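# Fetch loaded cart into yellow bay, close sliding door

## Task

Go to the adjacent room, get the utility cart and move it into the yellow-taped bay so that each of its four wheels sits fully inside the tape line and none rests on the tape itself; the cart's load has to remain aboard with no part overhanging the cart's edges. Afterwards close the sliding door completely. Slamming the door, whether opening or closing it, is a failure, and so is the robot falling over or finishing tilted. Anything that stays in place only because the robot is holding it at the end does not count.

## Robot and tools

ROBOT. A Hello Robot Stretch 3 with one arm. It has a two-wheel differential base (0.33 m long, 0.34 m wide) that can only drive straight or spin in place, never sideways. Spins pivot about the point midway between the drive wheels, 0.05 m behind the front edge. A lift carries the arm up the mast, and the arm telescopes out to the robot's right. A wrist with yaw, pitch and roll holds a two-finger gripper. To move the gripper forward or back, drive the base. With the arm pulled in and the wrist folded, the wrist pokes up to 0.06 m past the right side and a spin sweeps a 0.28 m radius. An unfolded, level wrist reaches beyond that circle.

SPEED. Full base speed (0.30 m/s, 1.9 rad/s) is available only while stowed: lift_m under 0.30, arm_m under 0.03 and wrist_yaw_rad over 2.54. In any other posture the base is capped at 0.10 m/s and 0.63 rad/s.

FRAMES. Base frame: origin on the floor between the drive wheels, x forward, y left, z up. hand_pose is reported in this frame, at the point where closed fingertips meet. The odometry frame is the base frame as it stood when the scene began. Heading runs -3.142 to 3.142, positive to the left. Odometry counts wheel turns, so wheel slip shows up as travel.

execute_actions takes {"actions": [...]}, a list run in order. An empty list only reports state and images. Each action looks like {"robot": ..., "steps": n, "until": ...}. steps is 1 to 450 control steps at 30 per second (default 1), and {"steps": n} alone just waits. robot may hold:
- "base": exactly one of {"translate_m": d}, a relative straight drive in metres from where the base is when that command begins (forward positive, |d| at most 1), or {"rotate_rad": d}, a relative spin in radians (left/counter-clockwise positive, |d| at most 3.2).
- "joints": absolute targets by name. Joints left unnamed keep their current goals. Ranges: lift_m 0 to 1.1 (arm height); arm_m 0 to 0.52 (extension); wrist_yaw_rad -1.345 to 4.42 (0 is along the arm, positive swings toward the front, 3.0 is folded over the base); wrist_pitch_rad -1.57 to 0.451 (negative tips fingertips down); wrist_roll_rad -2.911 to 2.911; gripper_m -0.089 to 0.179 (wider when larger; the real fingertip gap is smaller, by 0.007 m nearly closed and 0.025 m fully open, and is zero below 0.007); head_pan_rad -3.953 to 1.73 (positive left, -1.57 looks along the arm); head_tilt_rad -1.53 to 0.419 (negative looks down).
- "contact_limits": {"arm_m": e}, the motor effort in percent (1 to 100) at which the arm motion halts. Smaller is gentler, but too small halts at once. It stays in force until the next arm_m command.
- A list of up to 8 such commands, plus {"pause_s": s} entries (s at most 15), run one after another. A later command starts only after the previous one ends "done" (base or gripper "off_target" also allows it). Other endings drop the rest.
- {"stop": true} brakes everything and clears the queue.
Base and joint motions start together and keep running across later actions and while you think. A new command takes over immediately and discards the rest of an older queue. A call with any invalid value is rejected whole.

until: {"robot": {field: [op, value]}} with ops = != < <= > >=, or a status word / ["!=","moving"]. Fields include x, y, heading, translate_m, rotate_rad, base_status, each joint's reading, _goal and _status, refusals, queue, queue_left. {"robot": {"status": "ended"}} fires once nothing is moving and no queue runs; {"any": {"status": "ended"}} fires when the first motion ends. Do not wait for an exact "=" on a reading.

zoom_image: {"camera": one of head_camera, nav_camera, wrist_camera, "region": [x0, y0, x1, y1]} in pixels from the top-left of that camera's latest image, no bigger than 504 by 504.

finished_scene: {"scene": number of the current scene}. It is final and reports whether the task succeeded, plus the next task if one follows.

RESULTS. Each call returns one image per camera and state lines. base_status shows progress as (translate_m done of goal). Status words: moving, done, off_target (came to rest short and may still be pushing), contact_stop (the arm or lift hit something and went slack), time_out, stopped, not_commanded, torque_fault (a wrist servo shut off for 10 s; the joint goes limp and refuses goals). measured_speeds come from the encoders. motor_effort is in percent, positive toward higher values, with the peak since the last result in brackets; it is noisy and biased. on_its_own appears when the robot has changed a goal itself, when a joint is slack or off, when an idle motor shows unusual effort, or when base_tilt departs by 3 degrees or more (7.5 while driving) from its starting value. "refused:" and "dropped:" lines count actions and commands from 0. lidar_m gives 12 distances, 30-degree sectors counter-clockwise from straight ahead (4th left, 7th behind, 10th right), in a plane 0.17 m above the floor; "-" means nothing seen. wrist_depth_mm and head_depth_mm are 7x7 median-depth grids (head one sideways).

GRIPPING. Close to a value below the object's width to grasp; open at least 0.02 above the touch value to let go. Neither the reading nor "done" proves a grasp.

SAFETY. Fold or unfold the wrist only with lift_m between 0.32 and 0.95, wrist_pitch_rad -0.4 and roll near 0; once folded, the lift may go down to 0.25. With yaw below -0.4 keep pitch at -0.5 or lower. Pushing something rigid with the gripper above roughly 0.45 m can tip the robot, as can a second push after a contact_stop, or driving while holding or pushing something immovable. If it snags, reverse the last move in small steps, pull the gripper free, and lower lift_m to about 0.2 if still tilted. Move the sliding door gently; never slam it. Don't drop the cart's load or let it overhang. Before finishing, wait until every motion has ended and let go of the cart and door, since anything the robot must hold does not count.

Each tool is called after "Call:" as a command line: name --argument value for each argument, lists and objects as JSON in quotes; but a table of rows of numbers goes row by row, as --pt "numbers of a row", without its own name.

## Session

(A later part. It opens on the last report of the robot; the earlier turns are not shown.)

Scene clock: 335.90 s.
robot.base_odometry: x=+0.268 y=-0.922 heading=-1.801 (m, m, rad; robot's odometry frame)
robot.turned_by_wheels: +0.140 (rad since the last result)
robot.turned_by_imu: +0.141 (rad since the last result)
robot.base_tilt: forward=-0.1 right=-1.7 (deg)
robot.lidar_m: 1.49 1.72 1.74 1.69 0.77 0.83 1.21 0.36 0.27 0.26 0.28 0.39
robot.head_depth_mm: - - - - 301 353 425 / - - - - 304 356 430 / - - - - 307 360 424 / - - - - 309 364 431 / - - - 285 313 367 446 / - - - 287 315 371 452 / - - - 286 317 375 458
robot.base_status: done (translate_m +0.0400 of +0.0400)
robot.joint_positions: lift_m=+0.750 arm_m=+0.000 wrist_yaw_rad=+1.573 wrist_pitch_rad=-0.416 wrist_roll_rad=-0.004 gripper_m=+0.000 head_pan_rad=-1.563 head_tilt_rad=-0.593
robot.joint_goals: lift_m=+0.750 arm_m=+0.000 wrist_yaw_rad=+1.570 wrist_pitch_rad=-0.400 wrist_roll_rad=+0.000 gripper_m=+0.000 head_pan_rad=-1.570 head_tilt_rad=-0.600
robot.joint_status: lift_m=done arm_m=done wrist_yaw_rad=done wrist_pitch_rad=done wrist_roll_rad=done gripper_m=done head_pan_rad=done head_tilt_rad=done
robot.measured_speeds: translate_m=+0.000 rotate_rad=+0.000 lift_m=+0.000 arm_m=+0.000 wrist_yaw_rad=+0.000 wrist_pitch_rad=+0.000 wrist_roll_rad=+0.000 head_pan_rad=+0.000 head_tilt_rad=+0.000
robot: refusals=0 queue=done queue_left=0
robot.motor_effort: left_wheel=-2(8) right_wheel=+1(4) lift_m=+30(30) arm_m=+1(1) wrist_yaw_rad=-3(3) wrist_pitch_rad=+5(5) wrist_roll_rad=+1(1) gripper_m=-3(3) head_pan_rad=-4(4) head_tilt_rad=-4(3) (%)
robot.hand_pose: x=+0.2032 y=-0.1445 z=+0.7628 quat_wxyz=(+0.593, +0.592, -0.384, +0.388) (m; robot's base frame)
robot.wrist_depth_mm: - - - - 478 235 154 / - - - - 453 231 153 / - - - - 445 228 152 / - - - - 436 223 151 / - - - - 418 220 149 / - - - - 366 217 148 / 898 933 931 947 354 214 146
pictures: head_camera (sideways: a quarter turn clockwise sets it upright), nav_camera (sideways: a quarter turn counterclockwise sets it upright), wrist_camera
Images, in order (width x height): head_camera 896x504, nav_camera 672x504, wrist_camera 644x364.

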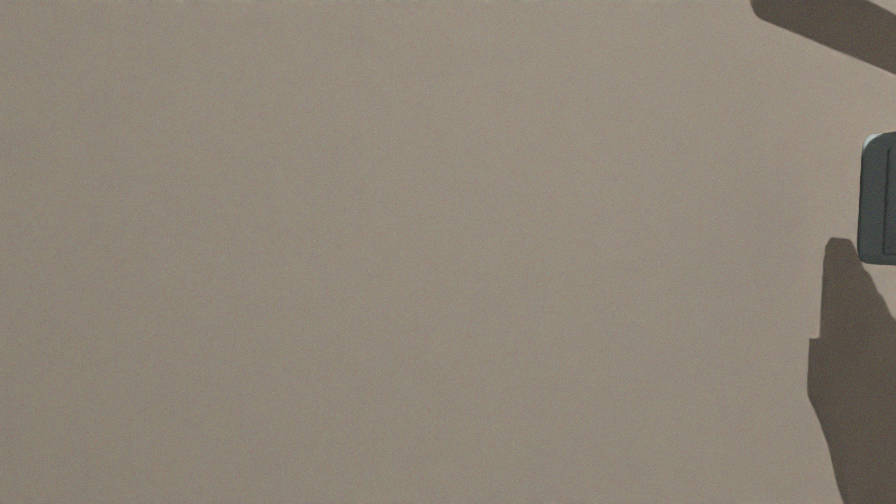

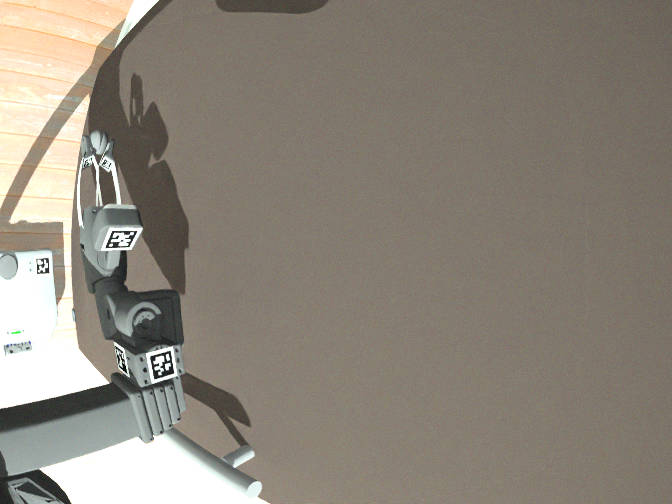

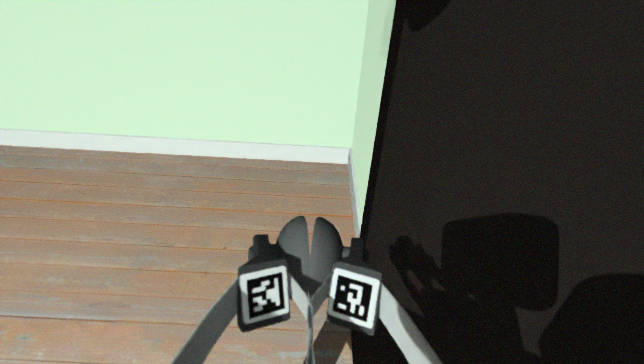

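Call:
execute_actions --actions '[{"robot":{"joints":{"arm_m":0.045},"contact_limits":{"arm_m":15}},"steps":100,"until":{"robot":{"status":"ended"}}},{"robot":{"base":{"translate_m":-0.2},"joints":{"head_tilt_rad":-0.9,"head_pan_rad":-1.8}},"steps":200,"until":{"robot":{"status":"ended"}}}]'

Scene clock: 340.53 s.
robot.base_odometry: x=+0.314 y=-0.727 heading=-1.801 (m, m, rad; robot's odometry frame)
robot.turned_by_wheels: +0.000 (rad since the last result)
robot.turned_by_imu: +0.013 (rad since the last result)
robot.base_tilt: forward=-0.1 right=-1.8 (deg)
robot.lidar_m: 1.53 1.94 1.74 0.93 0.76 0.92 1.02 1.02 0.26 0.26 0.27 0.39
robot.head_depth_mm: - - 308 378 1369 1289 - / - - 305 368 356 - - / - - 302 366 437 775 1136 / - - 297 357 424 793 1113 / - - 296 348 425 795 1082 / - - 291 339 442 - 1071 / - - 287 331 427 - 1048
robot.base_status: done (translate_m -0.2000 of -0.2000)
robot.joint_positions: lift_m=+0.750 arm_m=+0.037 wrist_yaw_rad=+1.528 wrist_pitch_rad=-0.417 wrist_roll_rad=-0.004 gripper_m=+0.000 head_pan_rad=-1.793 head_tilt_rad=-0.890
robot.joint_goals: lift_m=+0.750 arm_m=+0.045 wrist_yaw_rad=+1.524 wrist_pitch_rad=-0.400 wrist_roll_rad=+0.000 gripper_m=+0.000 head_pan_rad=-1.800 head_tilt_rad=-0.900
robot.joint_status: lift_m=done arm_m=done wrist_yaw_rad=done wrist_pitch_rad=done wrist_roll_rad=done gripper_m=done head_pan_rad=done head_tilt_rad=done
robot.measured_speeds: translate_m=+0.000 rotate_rad=+0.000 lift_m=+0.000 arm_m=+0.000 wrist_yaw_rad=+0.000 wrist_pitch_rad=+0.000 wrist_roll_rad=+0.000 head_pan_rad=+0.000 head_tilt_rad=+0.000
robot: refusals=0 queue=done queue_left=0
robot.on_its_own: wrist_yaw_rad is held at +1.524, not at your +1.570, by its stall guard, which is not easing now; arm_m is at rest, and its effort (+16) is outside its rest range (-14 to +14)
robot.motor_effort: left_wheel=-2(18) right_wheel=-1(24) lift_m=+27(30) arm_m=+16(17) wrist_yaw_rad=-4(28) wrist_pitch_rad=+5(5) wrist_roll_rad=+1(1) gripper_m=-3(3) head_pan_rad=-4(27) head_tilt_rad=-5(29) (%)
robot.contact_limits: arm_m 15 (drawing in: default 33, maximum 53; extending or still: default 43, maximum 72)
robot.hand_pose: x=+0.2029 y=-0.1916 z=+0.7628 quat_wxyz=(+0.602, +0.584, -0.397, +0.374) (m; robot's base frame)
robot.wrist_depth_mm: - - - - 259 135 92 / - - - - 254 134 91 / - - - - 247 132 91 / - - - - 245 132 90 / - - - 901 241 131 89 / - - - - 213 130 89 / 941 953 951 918 208 128 88
pictures: head_camera (sideways: a quarter turn clockwise sets it upright), nav_camera (sideways: a quarter turn counterclockwise sets it upright), wrist_camera
Images, in order (width x height): head_camera 896x504, nav_camera 672x504, wrist_camera 644x364.

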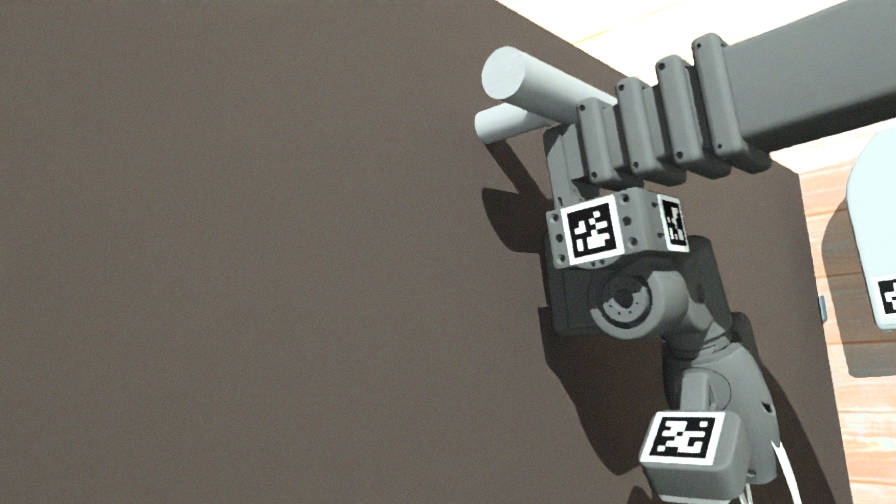

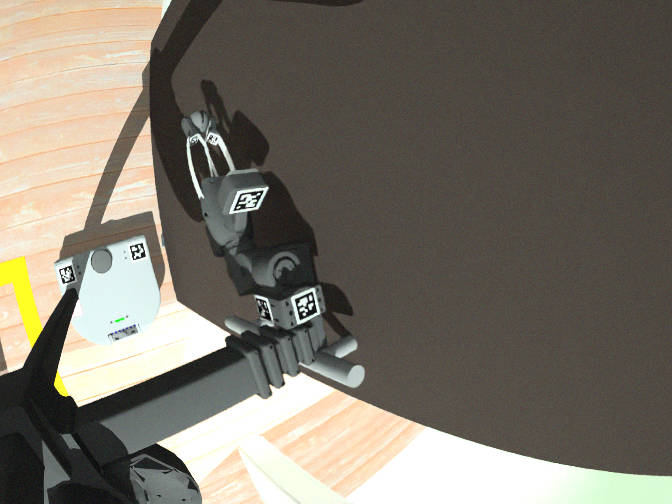

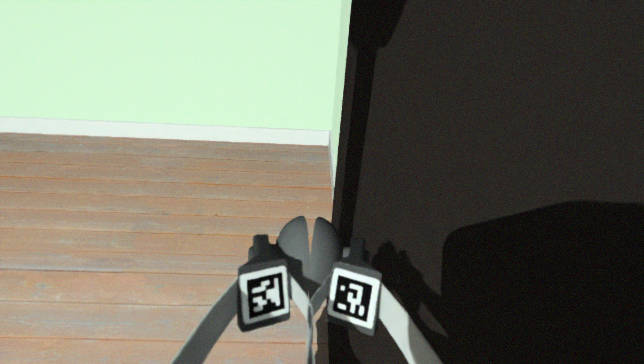

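Call:
execute_actions --actions '[{"robot":[{"joints":{"arm_m":0.028,"wrist_yaw_rad":1.7}},{"base":{"translate_m":-0.4}}],"steps":300,"until":{"robot":{"status":"ended"}}}]'

Scene clock: 346.57 s.
robot.base_odometry: x=+0.405 y=-0.338 heading=-1.803 (m, m, rad; robot's odometry frame)
robot.turned_by_wheels: -0.002 (rad since the last result)
robot.turned_by_imu: +0.564 (rad since the last result)
robot.base_tilt: forward=+4.7 right=-1.7 (deg)
robot.lidar_m: 1.96 1.74 0.59 0.63 1.72 0.81 0.81 0.24 0.24 0.26 0.38 1.73
robot.head_depth_mm: - - 299 348 354 513 - / - - 311 369 425 - - / - 291 328 393 456 685 893 / - 299 348 420 490 811 1041 / - 311 368 451 548 - 1104 / 291 328 392 489 646 836 1091 / 298 347 419 530 722 949 1079
robot.base_status: off_target (translate_m -0.3997 of -0.4000)
robot.joint_positions: lift_m=+0.750 arm_m=+0.028 wrist_yaw_rad=+1.699 wrist_pitch_rad=-0.417 wrist_roll_rad=-0.001 gripper_m=+0.000 head_pan_rad=-1.798 head_tilt_rad=-0.892
robot.joint_goals: lift_m=+0.750 arm_m=+0.028 wrist_yaw_rad=+1.700 wrist_pitch_rad=-0.400 wrist_roll_rad=+0.000 gripper_m=+0.000 head_pan_rad=-1.800 head_tilt_rad=-0.900
robot.joint_status: lift_m=done arm_m=done wrist_yaw_rad=done wrist_pitch_rad=done wrist_roll_rad=done gripper_m=done head_pan_rad=done head_tilt_rad=done
robot.measured_speeds: translate_m=+0.000 rotate_rad=+0.000 lift_m=+0.000 arm_m=+0.000 wrist_yaw_rad=+0.000 wrist_pitch_rad=+0.000 wrist_roll_rad=+0.000 head_pan_rad=+0.000 head_tilt_rad=+0.000
robot: refusals=0 queue=done queue_left=0
robot.on_its_own: base_tilt is 4.8 degrees off its reading at the scene's start (forward=-0.1 right=-1.7); left_wheel is at rest, and its effort (-75) is outside its rest range (-18 to +18)
robot.motor_effort: left_wheel=-75(98) right_wheel=-5(79) lift_m=+27(34) arm_m=-2(35) wrist_yaw_rad=+1(64) wrist_pitch_rad=+5(7) wrist_roll_rad=+0(1) gripper_m=-3(3) head_pan_rad=-1(4) head_tilt_rad=-5(6) (%)
robot.hand_pose: x=+0.2013 y=-0.1444 z=+0.7627 quat_wxyz=(+0.567, +0.616, -0.346, +0.423) (m; robot's base frame)
robot.wrist_depth_mm: - - - - - - - / - - - - - - - / - - - - - - - / - - - - - - - / - - - - - - - / - 993 - - - - - / 886 876 901 902 937 939 647
pictures: head_camera (sideways: a quarter turn clockwise sets it upright), nav_camera (sideways: a quarter turn counterclockwise sets it upright), wrist_camera
Images, in order (width x height): head_camera 896x504, nav_camera 672x504, wrist_camera 644x364.

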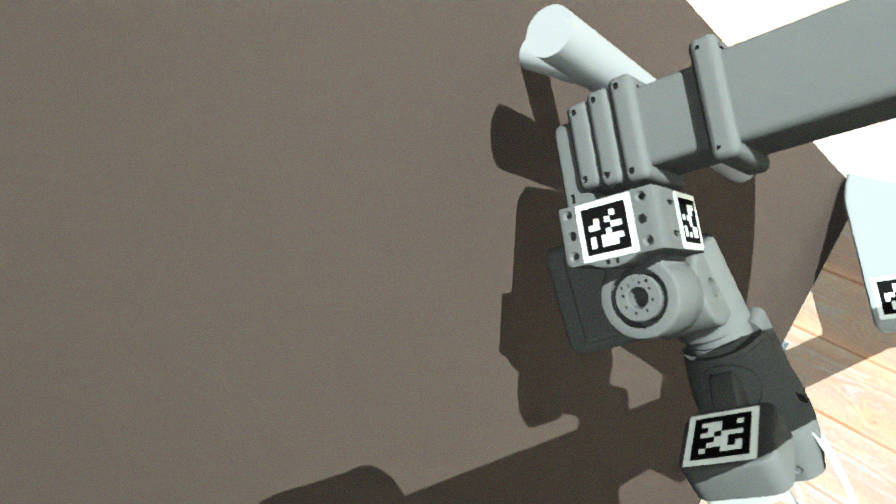

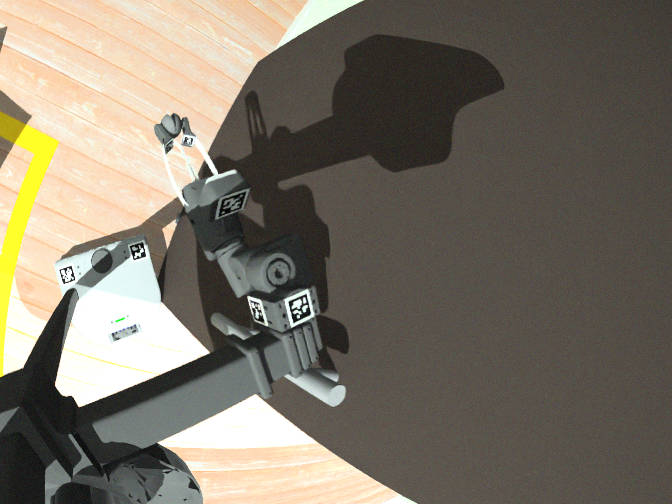

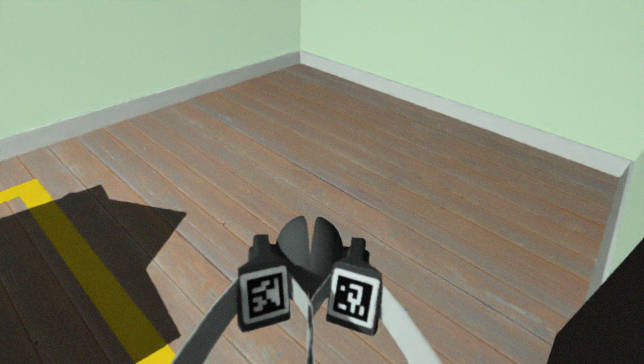

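Call:
execute_actions --actions '[{"robot":{"base":{"translate_m":0.05}},"steps":100,"until":{"robot":{"status":"ended"}}},{"robot":{"base":{"rotate_rad":-0.5}},"steps":150,"until":{"robot":{"status":"ended"}}}]'

Scene clock: 352.83 s.
robot.base_odometry: x=+0.394 y=-0.387 heading=-2.301 (m, m, rad; robot's odometry frame)
robot.turned_by_wheels: -0.498 (rad since the last result)
robot.turned_by_imu: -0.494 (rad since the last result)
robot.base_tilt: forward=-0.1 right=-1.7 (deg)
robot.lidar_m: 2.02 2.15 1.71 0.57 0.61 1.74 0.84 0.33 0.26 0.26 0.28 0.43
robot.head_depth_mm: - - 304 373 526 1292 - / - - 304 369 360 - - / - - 301 365 443 794 1122 / - - 297 359 432 808 1112 / - - 298 354 429 - 1092 / - - 294 348 456 586 1086 / - - 295 344 449 567 1084
robot.base_status: done (rotate_rad -0.4999 of -0.5000)
robot.joint_positions: lift_m=+0.750 arm_m=+0.028 wrist_yaw_rad=+1.699 wrist_pitch_rad=-0.417 wrist_roll_rad=-0.001 gripper_m=+0.000 head_pan_rad=-1.798 head_tilt_rad=-0.892
robot.joint_goals: lift_m=+0.750 arm_m=+0.028 wrist_yaw_rad=+1.700 wrist_pitch_rad=-0.400 wrist_roll_rad=+0.000 gripper_m=+0.000 head_pan_rad=-1.800 head_tilt_rad=-0.900
robot.joint_status: lift_m=done arm_m=done wrist_yaw_rad=done wrist_pitch_rad=done wrist_roll_rad=done gripper_m=done head_pan_rad=done head_tilt_rad=done
robot.measured_speeds: translate_m=+0.000 rotate_rad=+0.000 lift_m=+0.000 arm_m=+0.000 wrist_yaw_rad=+0.000 wrist_pitch_rad=+0.000 wrist_roll_rad=+0.000 head_pan_rad=+0.000 head_tilt_rad=+0.000
robot: refusals=0 queue=done queue_left=0
robot.motor_effort: left_wheel=+3(76) right_wheel=-2(26) lift_m=+27(27) arm_m=+1(3) wrist_yaw_rad=+1(1) wrist_pitch_rad=+5(5) wrist_roll_rad=+0(1) gripper_m=-2(2) head_pan_rad=-1(1) head_tilt_rad=-4(5) (%)
robot.hand_pose: x=+0.2013 y=-0.1443 z=+0.7628 quat_wxyz=(+0.567, +0.616, -0.346, +0.423) (m; robot's base frame)
robot.wrist_depth_mm: - - - - - 385 201 / - - - - - 353 195 / - - - - - 332 187 / - - - - - 309 180 / - - - - 876 289 173 / - - - - 609 272 166 / 937 956 963 961 517 258 161
pictures: head_camera (sideways: a quarter turn clockwise sets it upright), nav_camera (sideways: a quarter turn counterclockwise sets it upright), wrist_camera
Images, in order (width x height): head_camera 896x504, nav_camera 672x504, wrist_camera 644x364.

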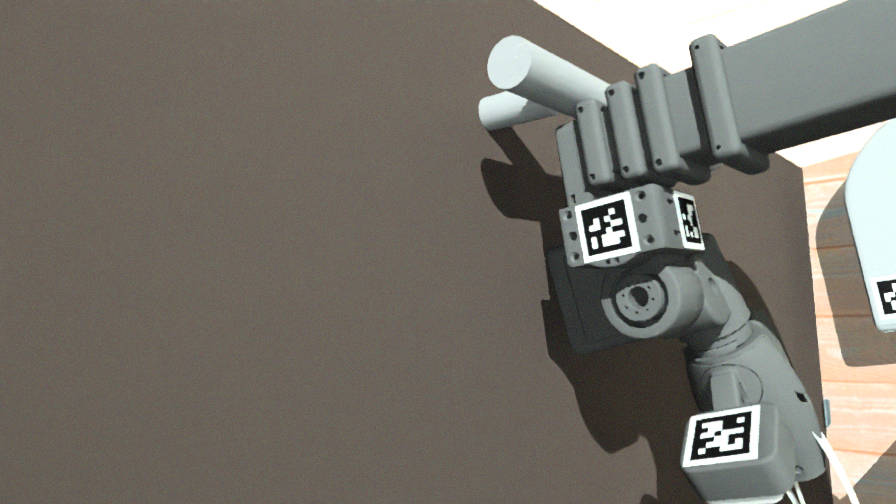

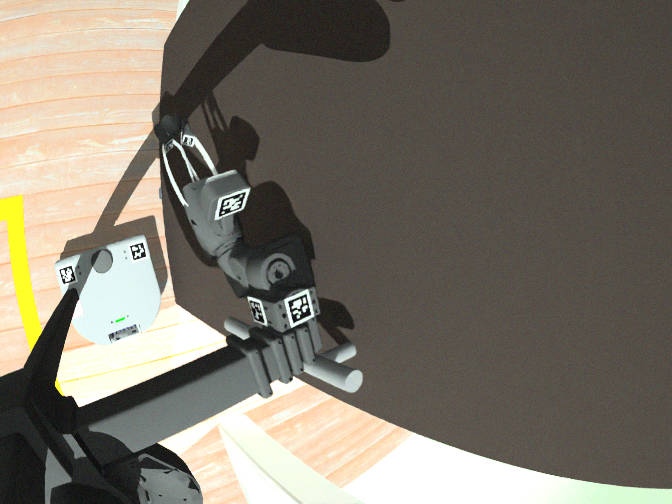

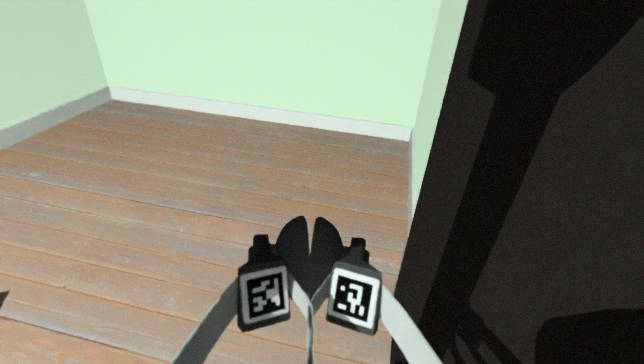

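Call:
execute_actions --actions '[{"robot":[{"joints":{"arm_m":0.01}},{"base":{"translate_m":-0.1}}],"steps":300,"until":{"robot":{"status":"ended"}}}]'

Scene clock: 357.53 s.
robot.base_odometry: x=+0.460 y=-0.312 heading=-2.301 (m, m, rad; robot's odometry frame)
robot.turned_by_wheels: +0.000 (rad since the last result)
robot.turned_by_imu: +0.000 (rad since the last result)
robot.base_tilt: forward=+0.0 right=-1.7 (deg)
robot.lidar_m: 2.12 2.17 1.73 0.57 0.64 1.64 0.78 0.32 0.25 0.25 0.27 0.41
robot.head_depth_mm: - - 296 355 341 1299 - / - - 295 349 427 - - / - - 293 344 434 - 1110 / - - 290 340 413 - 1090 / - - 289 334 420 - 1087 / - - 286 329 431 579 1078 / - - - 324 423 566 1084
robot.base_status: done (translate_m -0.1000 of -0.1000)
robot.joint_positions: lift_m=+0.750 arm_m=+0.010 wrist_yaw_rad=+1.699 wrist_pitch_rad=-0.417 wrist_roll_rad=-0.001 gripper_m=+0.000 head_pan_rad=-1.798 head_tilt_rad=-0.892
robot.joint_goals: lift_m=+0.750 arm_m=+0.010 wrist_yaw_rad=+1.700 wrist_pitch_rad=-0.400 wrist_roll_rad=+0.000 gripper_m=+0.000 head_pan_rad=-1.800 head_tilt_rad=-0.900
robot.joint_status: lift_m=done arm_m=done wrist_yaw_rad=done wrist_pitch_rad=done wrist_roll_rad=done gripper_m=done head_pan_rad=done head_tilt_rad=done
robot.measured_speeds: translate_m=+0.000 rotate_rad=+0.000 lift_m=+0.000 arm_m=+0.000 wrist_yaw_rad=+0.000 wrist_pitch_rad=+0.000 wrist_roll_rad=+0.000 head_pan_rad=+0.000 head_tilt_rad=+0.000
robot: refusals=0 queue=done queue_left=0
robot.motor_effort: left_wheel=+0(16) right_wheel=-1(21) lift_m=+27(27) arm_m=+3(14) wrist_yaw_rad=+0(1) wrist_pitch_rad=+5(5) wrist_roll_rad=+1(0) gripper_m=-3(3) head_pan_rad=-2(1) head_tilt_rad=-4(5) (%)
robot.hand_pose: x=+0.2013 y=-0.1261 z=+0.7627 quat_wxyz=(+0.567, +0.616, -0.346, +0.423) (m; robot's base frame)
robot.wrist_depth_mm: - - - - - 398 213 / - - - - - 368 204 / - - - - - 343 195 / - - - - - 319 188 / - - - - 931 302 180 / - - - - 633 288 174 / 919 954 943 998 545 269 168
pictures: head_camera (sideways: a quarter turn clockwise sets it upright), nav_camera (sideways: a quarter turn counterclockwise sets it upright), wrist_camera
Images, in order (width x height): head_camera 896x504, nav_camera 672x504, wrist_camera 644x364.

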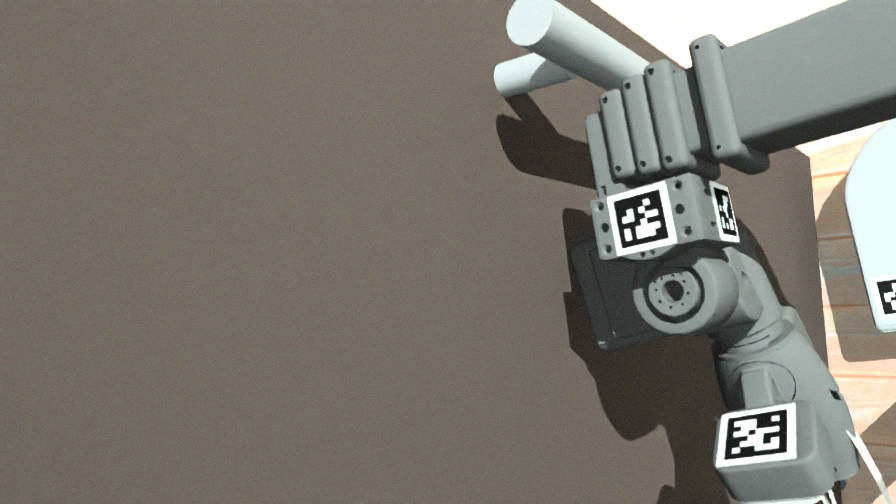

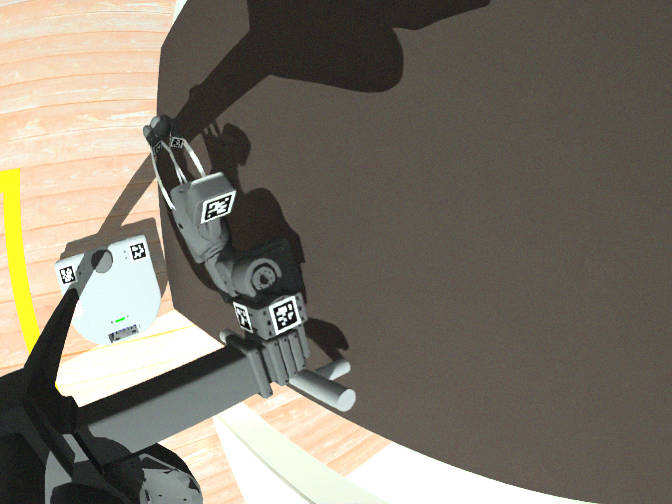

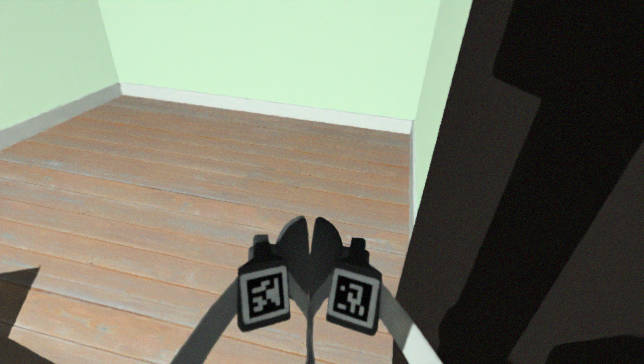

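Call:
execute_actions --actions '[{"robot":{"base":{"translate_m":-0.15}},"steps":300,"until":{"robot":{"status":"ended"}}}]'

Scene clock: 360.43 s.
robot.base_odometry: x=+0.560 y=-0.200 heading=-2.301 (m, m, rad; robot's odometry frame)
robot.turned_by_wheels: +0.000 (rad since the last result)
robot.turned_by_imu: +0.263 (rad since the last result)
robot.base_tilt: forward=-0.4 right=-2.3 (deg)
robot.lidar_m: 2.25 1.87 0.58 0.60 0.84 1.52 0.64 0.26 0.23 0.24 0.30 0.61
robot.head_depth_mm: - - - 307 349 492 - / - - - 311 386 - - / - - - 320 394 - 892 / - - 288 330 405 - 986 / - - 292 341 428 - 1103 / - - 295 352 468 644 1086 / - - 300 364 490 680 1085
robot.base_status: done (translate_m -0.1500 of -0.1500)
robot.joint_positions: lift_m=+0.750 arm_m=+0.009 wrist_yaw_rad=+1.682 wrist_pitch_rad=-0.417 wrist_roll_rad=-0.001 gripper_m=+0.000 head_pan_rad=-1.798 head_tilt_rad=-0.892
robot.joint_goals: lift_m=+0.750 arm_m=+0.010 wrist_yaw_rad=+1.700 wrist_pitch_rad=-0.400 wrist_roll_rad=+0.000 gripper_m=+0.000 head_pan_rad=-1.800 head_tilt_rad=-0.900
robot.joint_status: lift_m=done arm_m=done wrist_yaw_rad=done wrist_pitch_rad=done wrist_roll_rad=done gripper_m=done head_pan_rad=done head_tilt_rad=done
robot.measured_speeds: translate_m=+0.000 rotate_rad=+0.000 lift_m=+0.000 arm_m=+0.000 wrist_yaw_rad=+0.000 wrist_pitch_rad=+0.000 wrist_roll_rad=+0.000 head_pan_rad=+0.000 head_tilt_rad=+0.000
robot: refusals=0 queue=done queue_left=0
robot.on_its_own: arm_m is at rest, and its effort (+20) is outside its rest range (-14 to +14); wrist_yaw_rad is at rest, and its effort (+18) is outside its rest range (-12 to +12)
robot.motor_effort: left_wheel=-9(26) right_wheel=-1(22) lift_m=+28(28) arm_m=+20(22) wrist_yaw_rad=+18(26) wrist_pitch_rad=+5(5) wrist_roll_rad=+0(0) gripper_m=-2(2) head_pan_rad=-2(2) head_tilt_rad=-5(4) (%)
robot.hand_pose: x=+0.2017 y=-0.1289 z=+0.7627 quat_wxyz=(+0.571, +0.613, -0.352, +0.418) (m; robot's base frame)
robot.wrist_depth_mm: - - - - - - 841 / - - - - - - 501 / - - - - - - 436 / - - - - - - 383 / - - - - - 819 342 / - - - - - 640 308 / 978 979 919 970 994 533 279
pictures: head_camera (sideways: a quarter turn clockwise sets it upright), nav_camera (sideways: a quarter turn counterclockwise sets it upright), wrist_camera
Images, in order (width x height): head_camera 896x504, nav_camera 672x504, wrist_camera 644x364.

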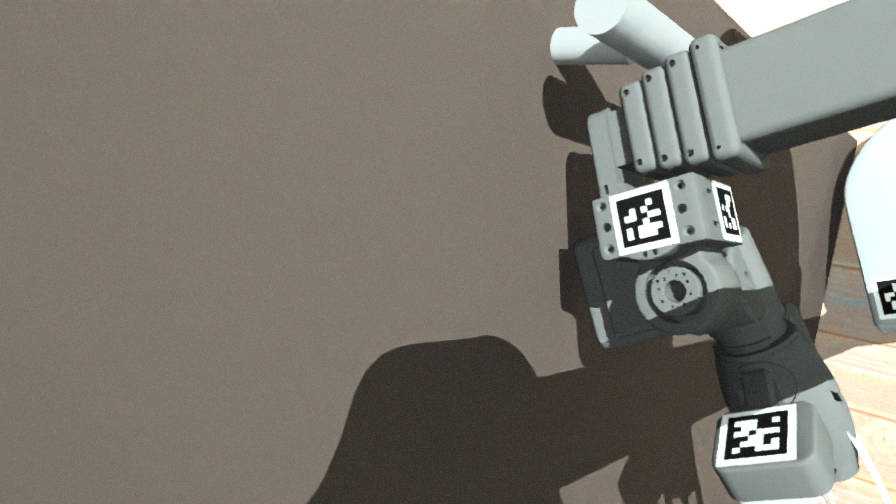

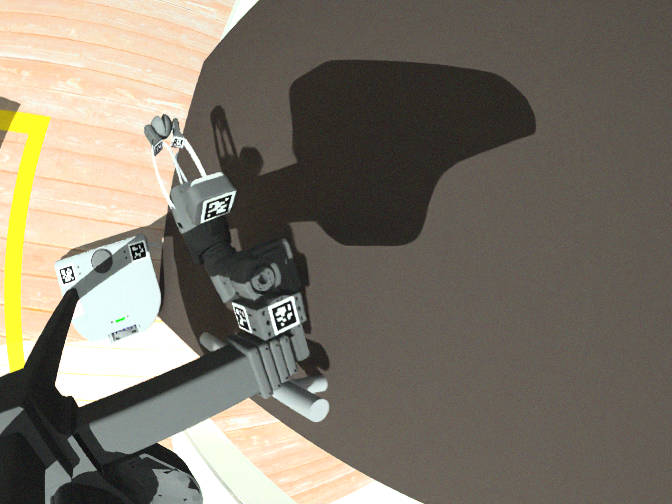

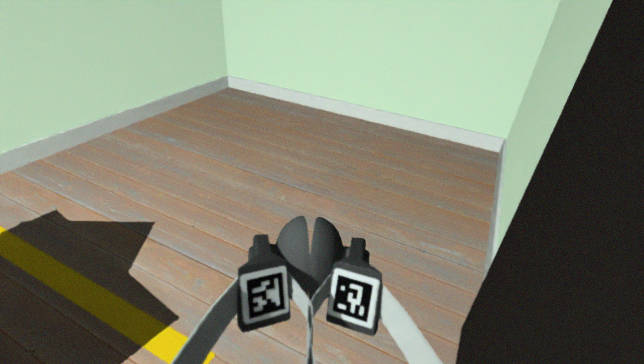

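Call:
execute_actions --actions '[{"robot":[{"base":{"translate_m":0.02}},{"base":{"rotate_rad":-0.27},"joints":{"head_pan_rad":-2.4,"head_tilt_rad":-0.6}}],"steps":300,"until":{"robot":{"status":"ended"}}}]'

Scene clock: 364.87 s.
robot.base_odometry: x=+0.547 y=-0.215 heading=-2.571 (m, m, rad; robot's odometry frame)
robot.turned_by_wheels: -0.270 (rad since the last result)
robot.turned_by_imu: -0.253 (rad since the last result)
robot.base_tilt: forward=-0.1 right=-1.7 (deg)
robot.lidar_m: 2.21 2.16 1.74 0.57 0.67 1.56 0.78 0.30 0.24 0.24 0.26 0.40
robot.head_depth_mm: 1538 634 676 728 812 1126 1258 / 1717 1837 1965 2071 902 1007 1177 / 1884 2013 2227 2275 1807 1463 1226 / - 2236 307 346 1676 1388 1240 / - - - 305 351 374 327 / - - - 288 315 357 400 / - - - - 291 325 369
robot.base_status: done (rotate_rad -0.2699 of -0.2700)
robot.joint_positions: lift_m=+0.750 arm_m=+0.010 wrist_yaw_rad=+1.697 wrist_pitch_rad=-0.417 wrist_roll_rad=-0.001 gripper_m=+0.000 head_pan_rad=-2.393 head_tilt_rad=-0.605
robot.joint_goals: lift_m=+0.750 arm_m=+0.010 wrist_yaw_rad=+1.700 wrist_pitch_rad=-0.400 wrist_roll_rad=+0.000 gripper_m=+0.000 head_pan_rad=-2.400 head_tilt_rad=-0.600
robot.joint_status: lift_m=done arm_m=done wrist_yaw_rad=done wrist_pitch_rad=done wrist_roll_rad=done gripper_m=done head_pan_rad=done head_tilt_rad=done
robot.measured_speeds: translate_m=+0.000 rotate_rad=+0.000 lift_m=+0.000 arm_m=+0.000 wrist_yaw_rad=+0.000 wrist_pitch_rad=+0.000 wrist_roll_rad=+0.000 head_pan_rad=+0.000 head_tilt_rad=+0.000
robot: refusals=0 queue=done queue_left=0
robot.motor_effort: left_wheel=+1(14) right_wheel=-2(22) lift_m=+28(28) arm_m=+3(20) wrist_yaw_rad=+3(18) wrist_pitch_rad=+5(5) wrist_roll_rad=+0(0) gripper_m=-3(2) head_pan_rad=-4(42) head_tilt_rad=+3(26) (%)
robot.hand_pose: x=+0.2013 y=-0.1267 z=+0.7627 quat_wxyz=(+0.568, +0.616, -0.347, +0.422) (m; robot's base frame)
robot.wrist_depth_mm: - - - - - 391 204 / - - - - - 363 196 / - - - - - 333 187 / - - - - - 312 180 / - - - - 897 290 174 / - - - - 623 276 168 / 955 945 935 960 521 258 160
pictures: head_camera (sideways: a quarter turn clockwise sets it upright), nav_camera (sideways: a quarter turn counterclockwise sets it upright), wrist_camera
Images, in order (width x height): head_camera 896x504, nav_camera 672x504, wrist_camera 644x364.

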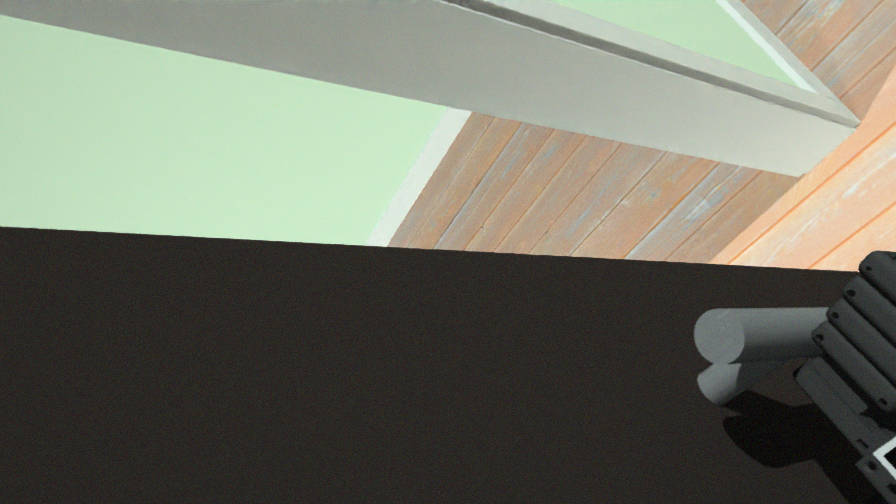

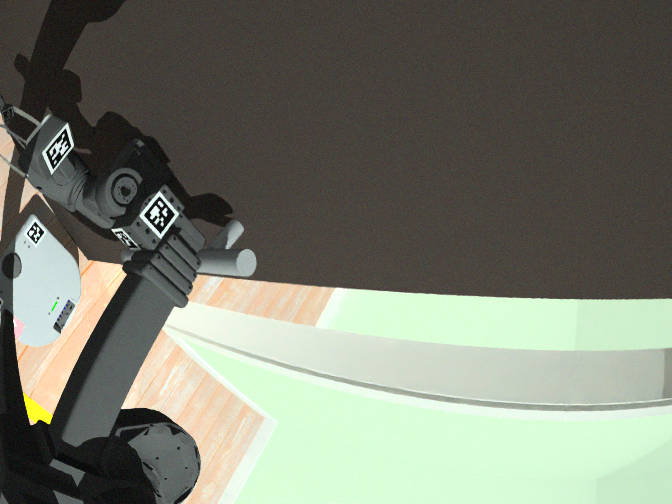

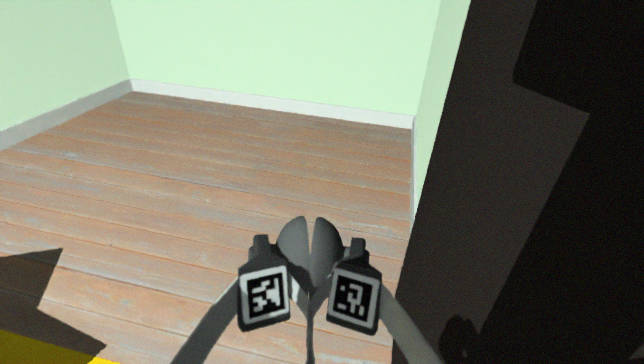

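Call:
execute_actions --actions '[{"robot":{"base":{"translate_m":-0.1}},"steps":300,"until":{"robot":{"status":"ended"}}}]'

Scene clock: 369.33 s.
robot.base_odometry: x=+0.631 y=-0.161 heading=-2.571 (m, m, rad; robot's odometry frame)
robot.turned_by_wheels: +0.000 (rad since the last result)
robot.turned_by_imu: +0.342 (rad since the last result)
robot.base_tilt: forward=+0.0 right=-1.8 (deg)
robot.lidar_m: 2.31 1.81 0.58 0.62 1.57 1.37 0.62 0.25 0.24 0.24 0.32 0.79
robot.head_depth_mm: - - - 2159 1813 1500 1083 / - - - 296 342 1390 1253 / - - - 287 322 376 468 / - - - - 304 352 371 / - - - - 295 340 391 / - - - - 286 321 364 / - - - - - 303 351
robot.base_status: done (translate_m -0.1000 of -0.1000)
robot.joint_positions: lift_m=+0.750 arm_m=+0.009 wrist_yaw_rad=+1.698 wrist_pitch_rad=-0.417 wrist_roll_rad=-0.001 gripper_m=+0.000 head_pan_rad=-2.393 head_tilt_rad=-0.603
robot.joint_goals: lift_m=+0.750 arm_m=+0.010 wrist_yaw_rad=+1.700 wrist_pitch_rad=-0.400 wrist_roll_rad=+0.000 gripper_m=+0.000 head_pan_rad=-2.400 head_tilt_rad=-0.600
robot.joint_status: lift_m=done arm_m=done wrist_yaw_rad=done wrist_pitch_rad=done wrist_roll_rad=done gripper_m=done head_pan_rad=done head_tilt_rad=done
robot.measured_speeds: translate_m=+0.000 rotate_rad=+0.000 lift_m=+0.000 arm_m=+0.000 wrist_yaw_rad=+0.000 wrist_pitch_rad=+0.000 wrist_roll_rad=+0.000 head_pan_rad=+0.000 head_tilt_rad=+0.000
robot: refusals=0 queue=done queue_left=0
robot.motor_effort: left_wheel=-5(23) right_wheel=-6(25) lift_m=+28(28) arm_m=+14(20) wrist_yaw_rad=+2(25) wrist_pitch_rad=+5(5) wrist_roll_rad=+0(0) gripper_m=-2(2) head_pan_rad=-4(4) head_tilt_rad=+2(2) (%)
robot.hand_pose: x=+0.2014 y=-0.1258 z=+0.7628 quat_wxyz=(+0.568, +0.616, -0.347, +0.423) (m; robot's base frame)
robot.wrist_depth_mm: - - - - - - - / - - - - - - - / - - - - - - - / - - - - - - 606 / - - - - - - 506 / - - - - - - 437 / 943 972 943 977 - 880 380
pictures: head_camera (sideways: a quarter turn clockwise sets it upright), nav_camera (sideways: a quarter turn counterclockwise sets it upright), wrist_camera
Images, in order (width x height): head_camera 896x504, nav_camera 672x504, wrist_camera 644x364.

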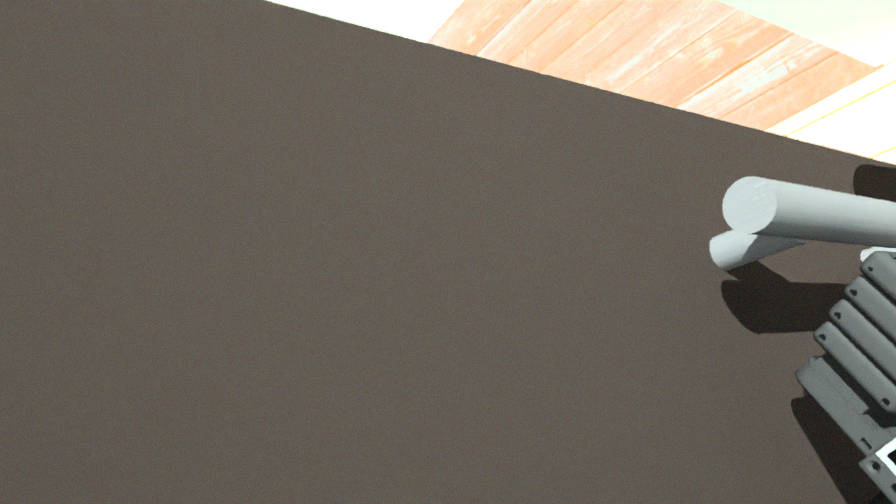

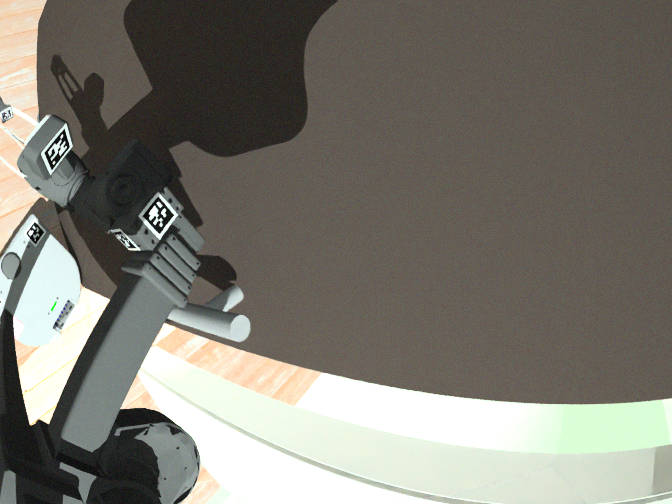

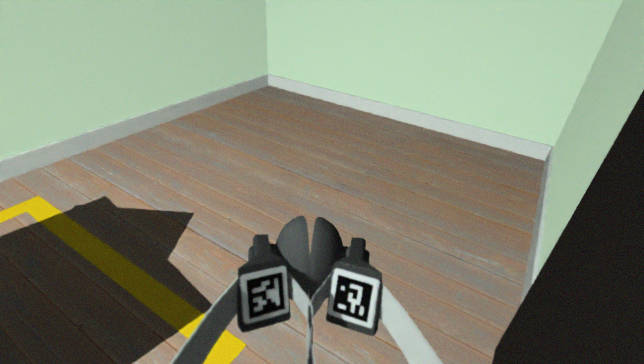

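Call:
execute_actions --actions '[{"robot":[{"base":{"rotate_rad":-0.36}},{"base":{"translate_m":-0.1}},{"base":{"rotate_rad":-0.33}}],"steps":400,"until":{"robot":{"status":"ended"}}}]'

Scene clock: 374.93 s.
robot.base_odometry: x=+0.729 y=-0.140 heading=+3.023 (m, m, rad; robot's odometry frame)
robot.turned_by_wheels: -0.689 (rad since the last result)
robot.turned_by_imu: -0.280 (rad since the last result)
robot.base_tilt: forward=+2.6 right=-1.7 (deg)
robot.lidar_m: 2.27 2.08 0.59 0.59 0.72 1.47 0.63 0.28 0.24 0.23 0.26 0.42
robot.head_depth_mm: 1596 1675 662 700 756 897 1242 / 1756 1886 2009 2149 866 935 1057 / 1920 2081 2210 2329 1874 1496 1214 / - - 292 324 377 462 1221 / - - - 296 339 365 320 / - - - 285 308 355 397 / - - - - 290 321 364
robot.base_status: done (rotate_rad -0.3294 of -0.3300)
robot.joint_positions: lift_m=+0.750 arm_m=+0.009 wrist_yaw_rad=+1.689 wrist_pitch_rad=-0.417 wrist_roll_rad=-0.001 gripper_m=+0.000 head_pan_rad=-2.393 head_tilt_rad=-0.603
robot.joint_goals: lift_m=+0.750 arm_m=+0.010 wrist_yaw_rad=+1.700 wrist_pitch_rad=-0.400 wrist_roll_rad=+0.000 gripper_m=+0.000 head_pan_rad=-2.400 head_tilt_rad=-0.600
robot.joint_status: lift_m=done arm_m=done wrist_yaw_rad=done wrist_pitch_rad=done wrist_roll_rad=done gripper_m=done head_pan_rad=done head_tilt_rad=done
robot.measured_speeds: translate_m=+0.000 rotate_rad=+0.000 lift_m=+0.000 arm_m=+0.000 wrist_yaw_rad=+0.000 wrist_pitch_rad=+0.000 wrist_roll_rad=+0.000 head_pan_rad=+0.000 head_tilt_rad=+0.000
robot: refusals=0 queue=done queue_left=0
robot.on_its_own: arm_m is at rest, and its effort (+18) is outside its rest range (-14 to +14)
robot.motor_effort: left_wheel=+2(13) right_wheel=-18(42) lift_m=+27(28) arm_m=+18(20) wrist_yaw_rad=+11(19) wrist_pitch_rad=+5(5) wrist_roll_rad=+0(0) gripper_m=-3(3) head_pan_rad=-4(4) head_tilt_rad=+2(2) (%)
robot.hand_pose: x=+0.2017 y=-0.1274 z=+0.7629 quat_wxyz=(+0.569, +0.614, -0.350, +0.420) (m; robot's base frame)
robot.wrist_depth_mm: - - - - - 550 247 / - - - - - 471 233 / - - - - - 419 222 / - - - - - 388 210 / - - - - - 348 200 / - - - - 823 319 189 / 905 917 879 959 661 296 180
pictures: head_camera (sideways: a quarter turn clockwise sets it upright), nav_camera (sideways: a quarter turn counterclockwise sets it upright), wrist_camera
Images, in order (width x height): head_camera 896x504, nav_camera 672x504, wrist_camera 644x364.

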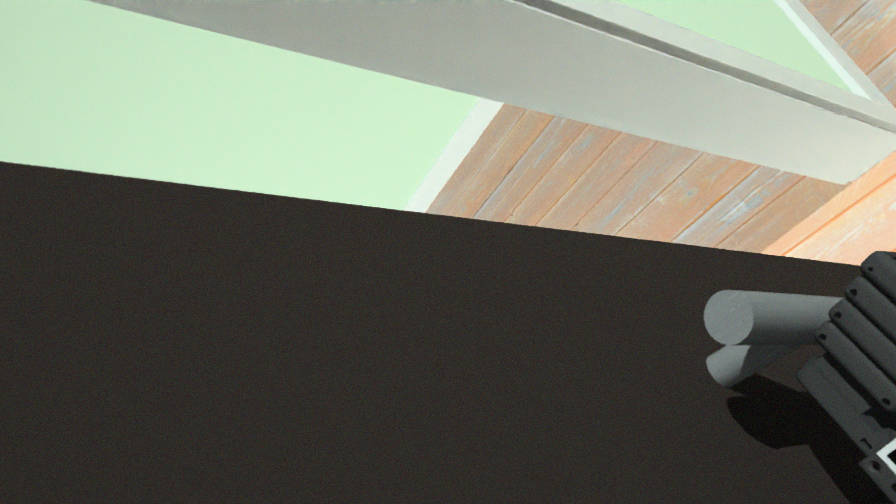

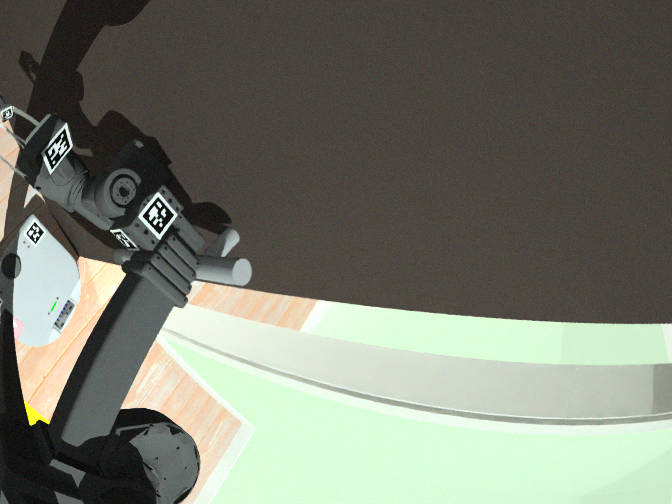

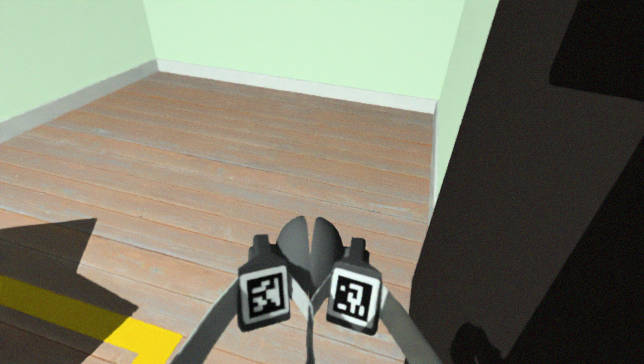

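Call:
execute_actions --actions '[{"robot":[{"base":{"translate_m":0.04}},{"joints":{"arm_m":0.0}},{"base":{"rotate_rad":0.06}},{"base":{"translate_m":0.68},"joints":{"lift_m":0.35,"head_pan_rad":-1.8,"head_tilt_rad":-1.0}}],"steps":450,"until":{"robot":{"status":"ended"}}}]'

Scene clock: 386.47 s.
robot.base_odometry: x=+0.010 y=-0.095 heading=+3.082 (m, m, rad; robot's odometry frame)
robot.turned_by_wheels: +0.059 (rad since the last result)
robot.turned_by_imu: +0.064 (rad since the last result)
robot.base_tilt: forward=-0.1 right=-1.7 (deg)
robot.lidar_m: 1.59 1.80 1.55 1.54 0.71 0.84 0.84 0.48 0.41 0.41 0.54 0.93
robot.head_depth_mm: 362 427 520 672 942 1215 1120 / 362 429 525 677 954 1231 1129 / 364 430 528 685 960 1251 - / 365 433 531 687 977 1257 - / 367 436 535 693 988 1237 1090 / 370 439 540 698 1080 1213 1096 / 371 440 542 812 1164 1216 1105
robot.base_status: done (translate_m +0.6800 of +0.6800)
robot.joint_positions: lift_m=+0.350 arm_m=+0.000 wrist_yaw_rad=+1.697 wrist_pitch_rad=-0.417 wrist_roll_rad=-0.001 gripper_m=+0.000 head_pan_rad=-1.807 head_tilt_rad=-0.988
robot.joint_goals: lift_m=+0.350 arm_m=+0.000 wrist_yaw_rad=+1.700 wrist_pitch_rad=-0.400 wrist_roll_rad=+0.000 gripper_m=+0.000 head_pan_rad=-1.800 head_tilt_rad=-1.000
robot.joint_status: lift_m=done arm_m=done wrist_yaw_rad=done wrist_pitch_rad=done wrist_roll_rad=done gripper_m=done head_pan_rad=done head_tilt_rad=done
robot.measured_speeds: translate_m=+0.000 rotate_rad=+0.000 lift_m=+0.000 arm_m=+0.000 wrist_yaw_rad=+0.000 wrist_pitch_rad=+0.000 wrist_roll_rad=+0.000 head_pan_rad=+0.000 head_tilt_rad=+0.000
robot: refusals=0 queue=done queue_left=0
robot.motor_effort: left_wheel=-3(7) right_wheel=+2(18) lift_m=+21(27) arm_m=-4(17) wrist_yaw_rad=+3(12) wrist_pitch_rad=+5(5) wrist_roll_rad=+0(0) gripper_m=-2(2) head_pan_rad=+3(41) head_tilt_rad=-6(32) (%)
robot.hand_pose: x=+0.2014 y=-0.1170 z=+0.3632 quat_wxyz=(+0.568, +0.616, -0.347, +0.423) (m; robot's base frame)
robot.wrist_depth_mm: - - - - - - 946 / - - - - - - 848 / - - - - - - 797 / 817 876 886 915 902 979 730 / 691 712 696 784 752 756 668 / 579 594 605 - 623 635 602 / 511 519 507 521 529 546 536
pictures: head_camera (sideways: a quarter turn clockwise sets it upright), nav_camera (sideways: a quarter turn counterclockwise sets it upright), wrist_camera
Images, in order (width x height): head_camera 896x504, nav_camera 672x504, wrist_camera 644x364.

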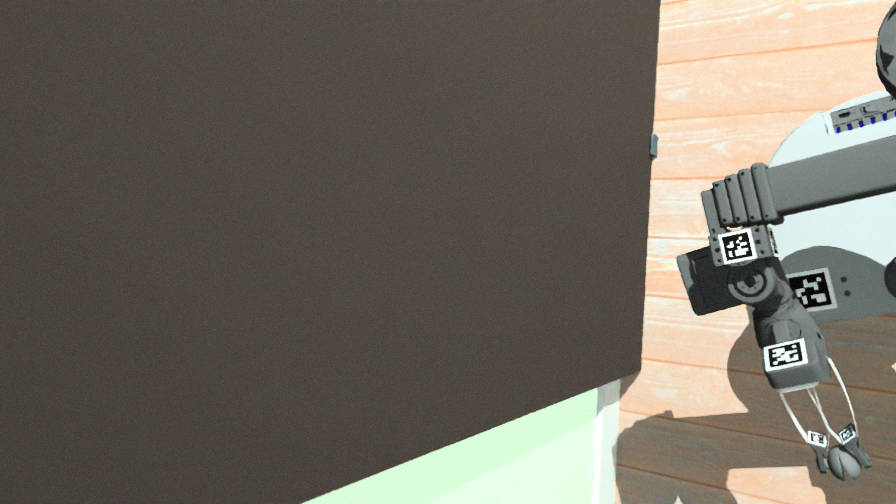

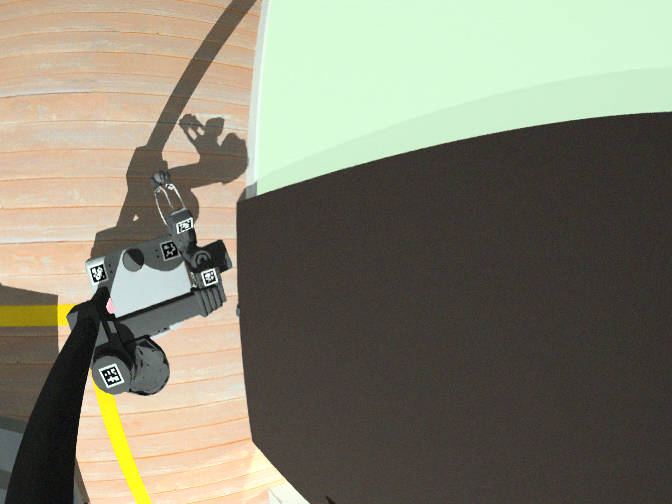

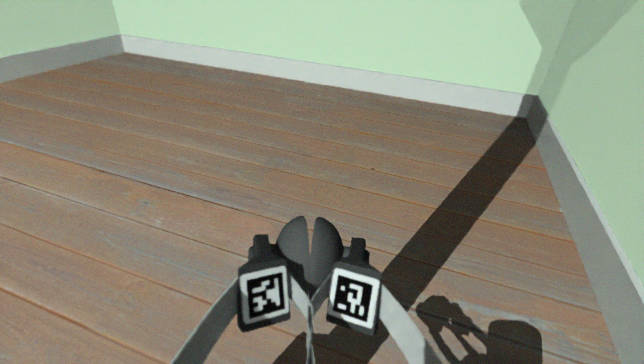

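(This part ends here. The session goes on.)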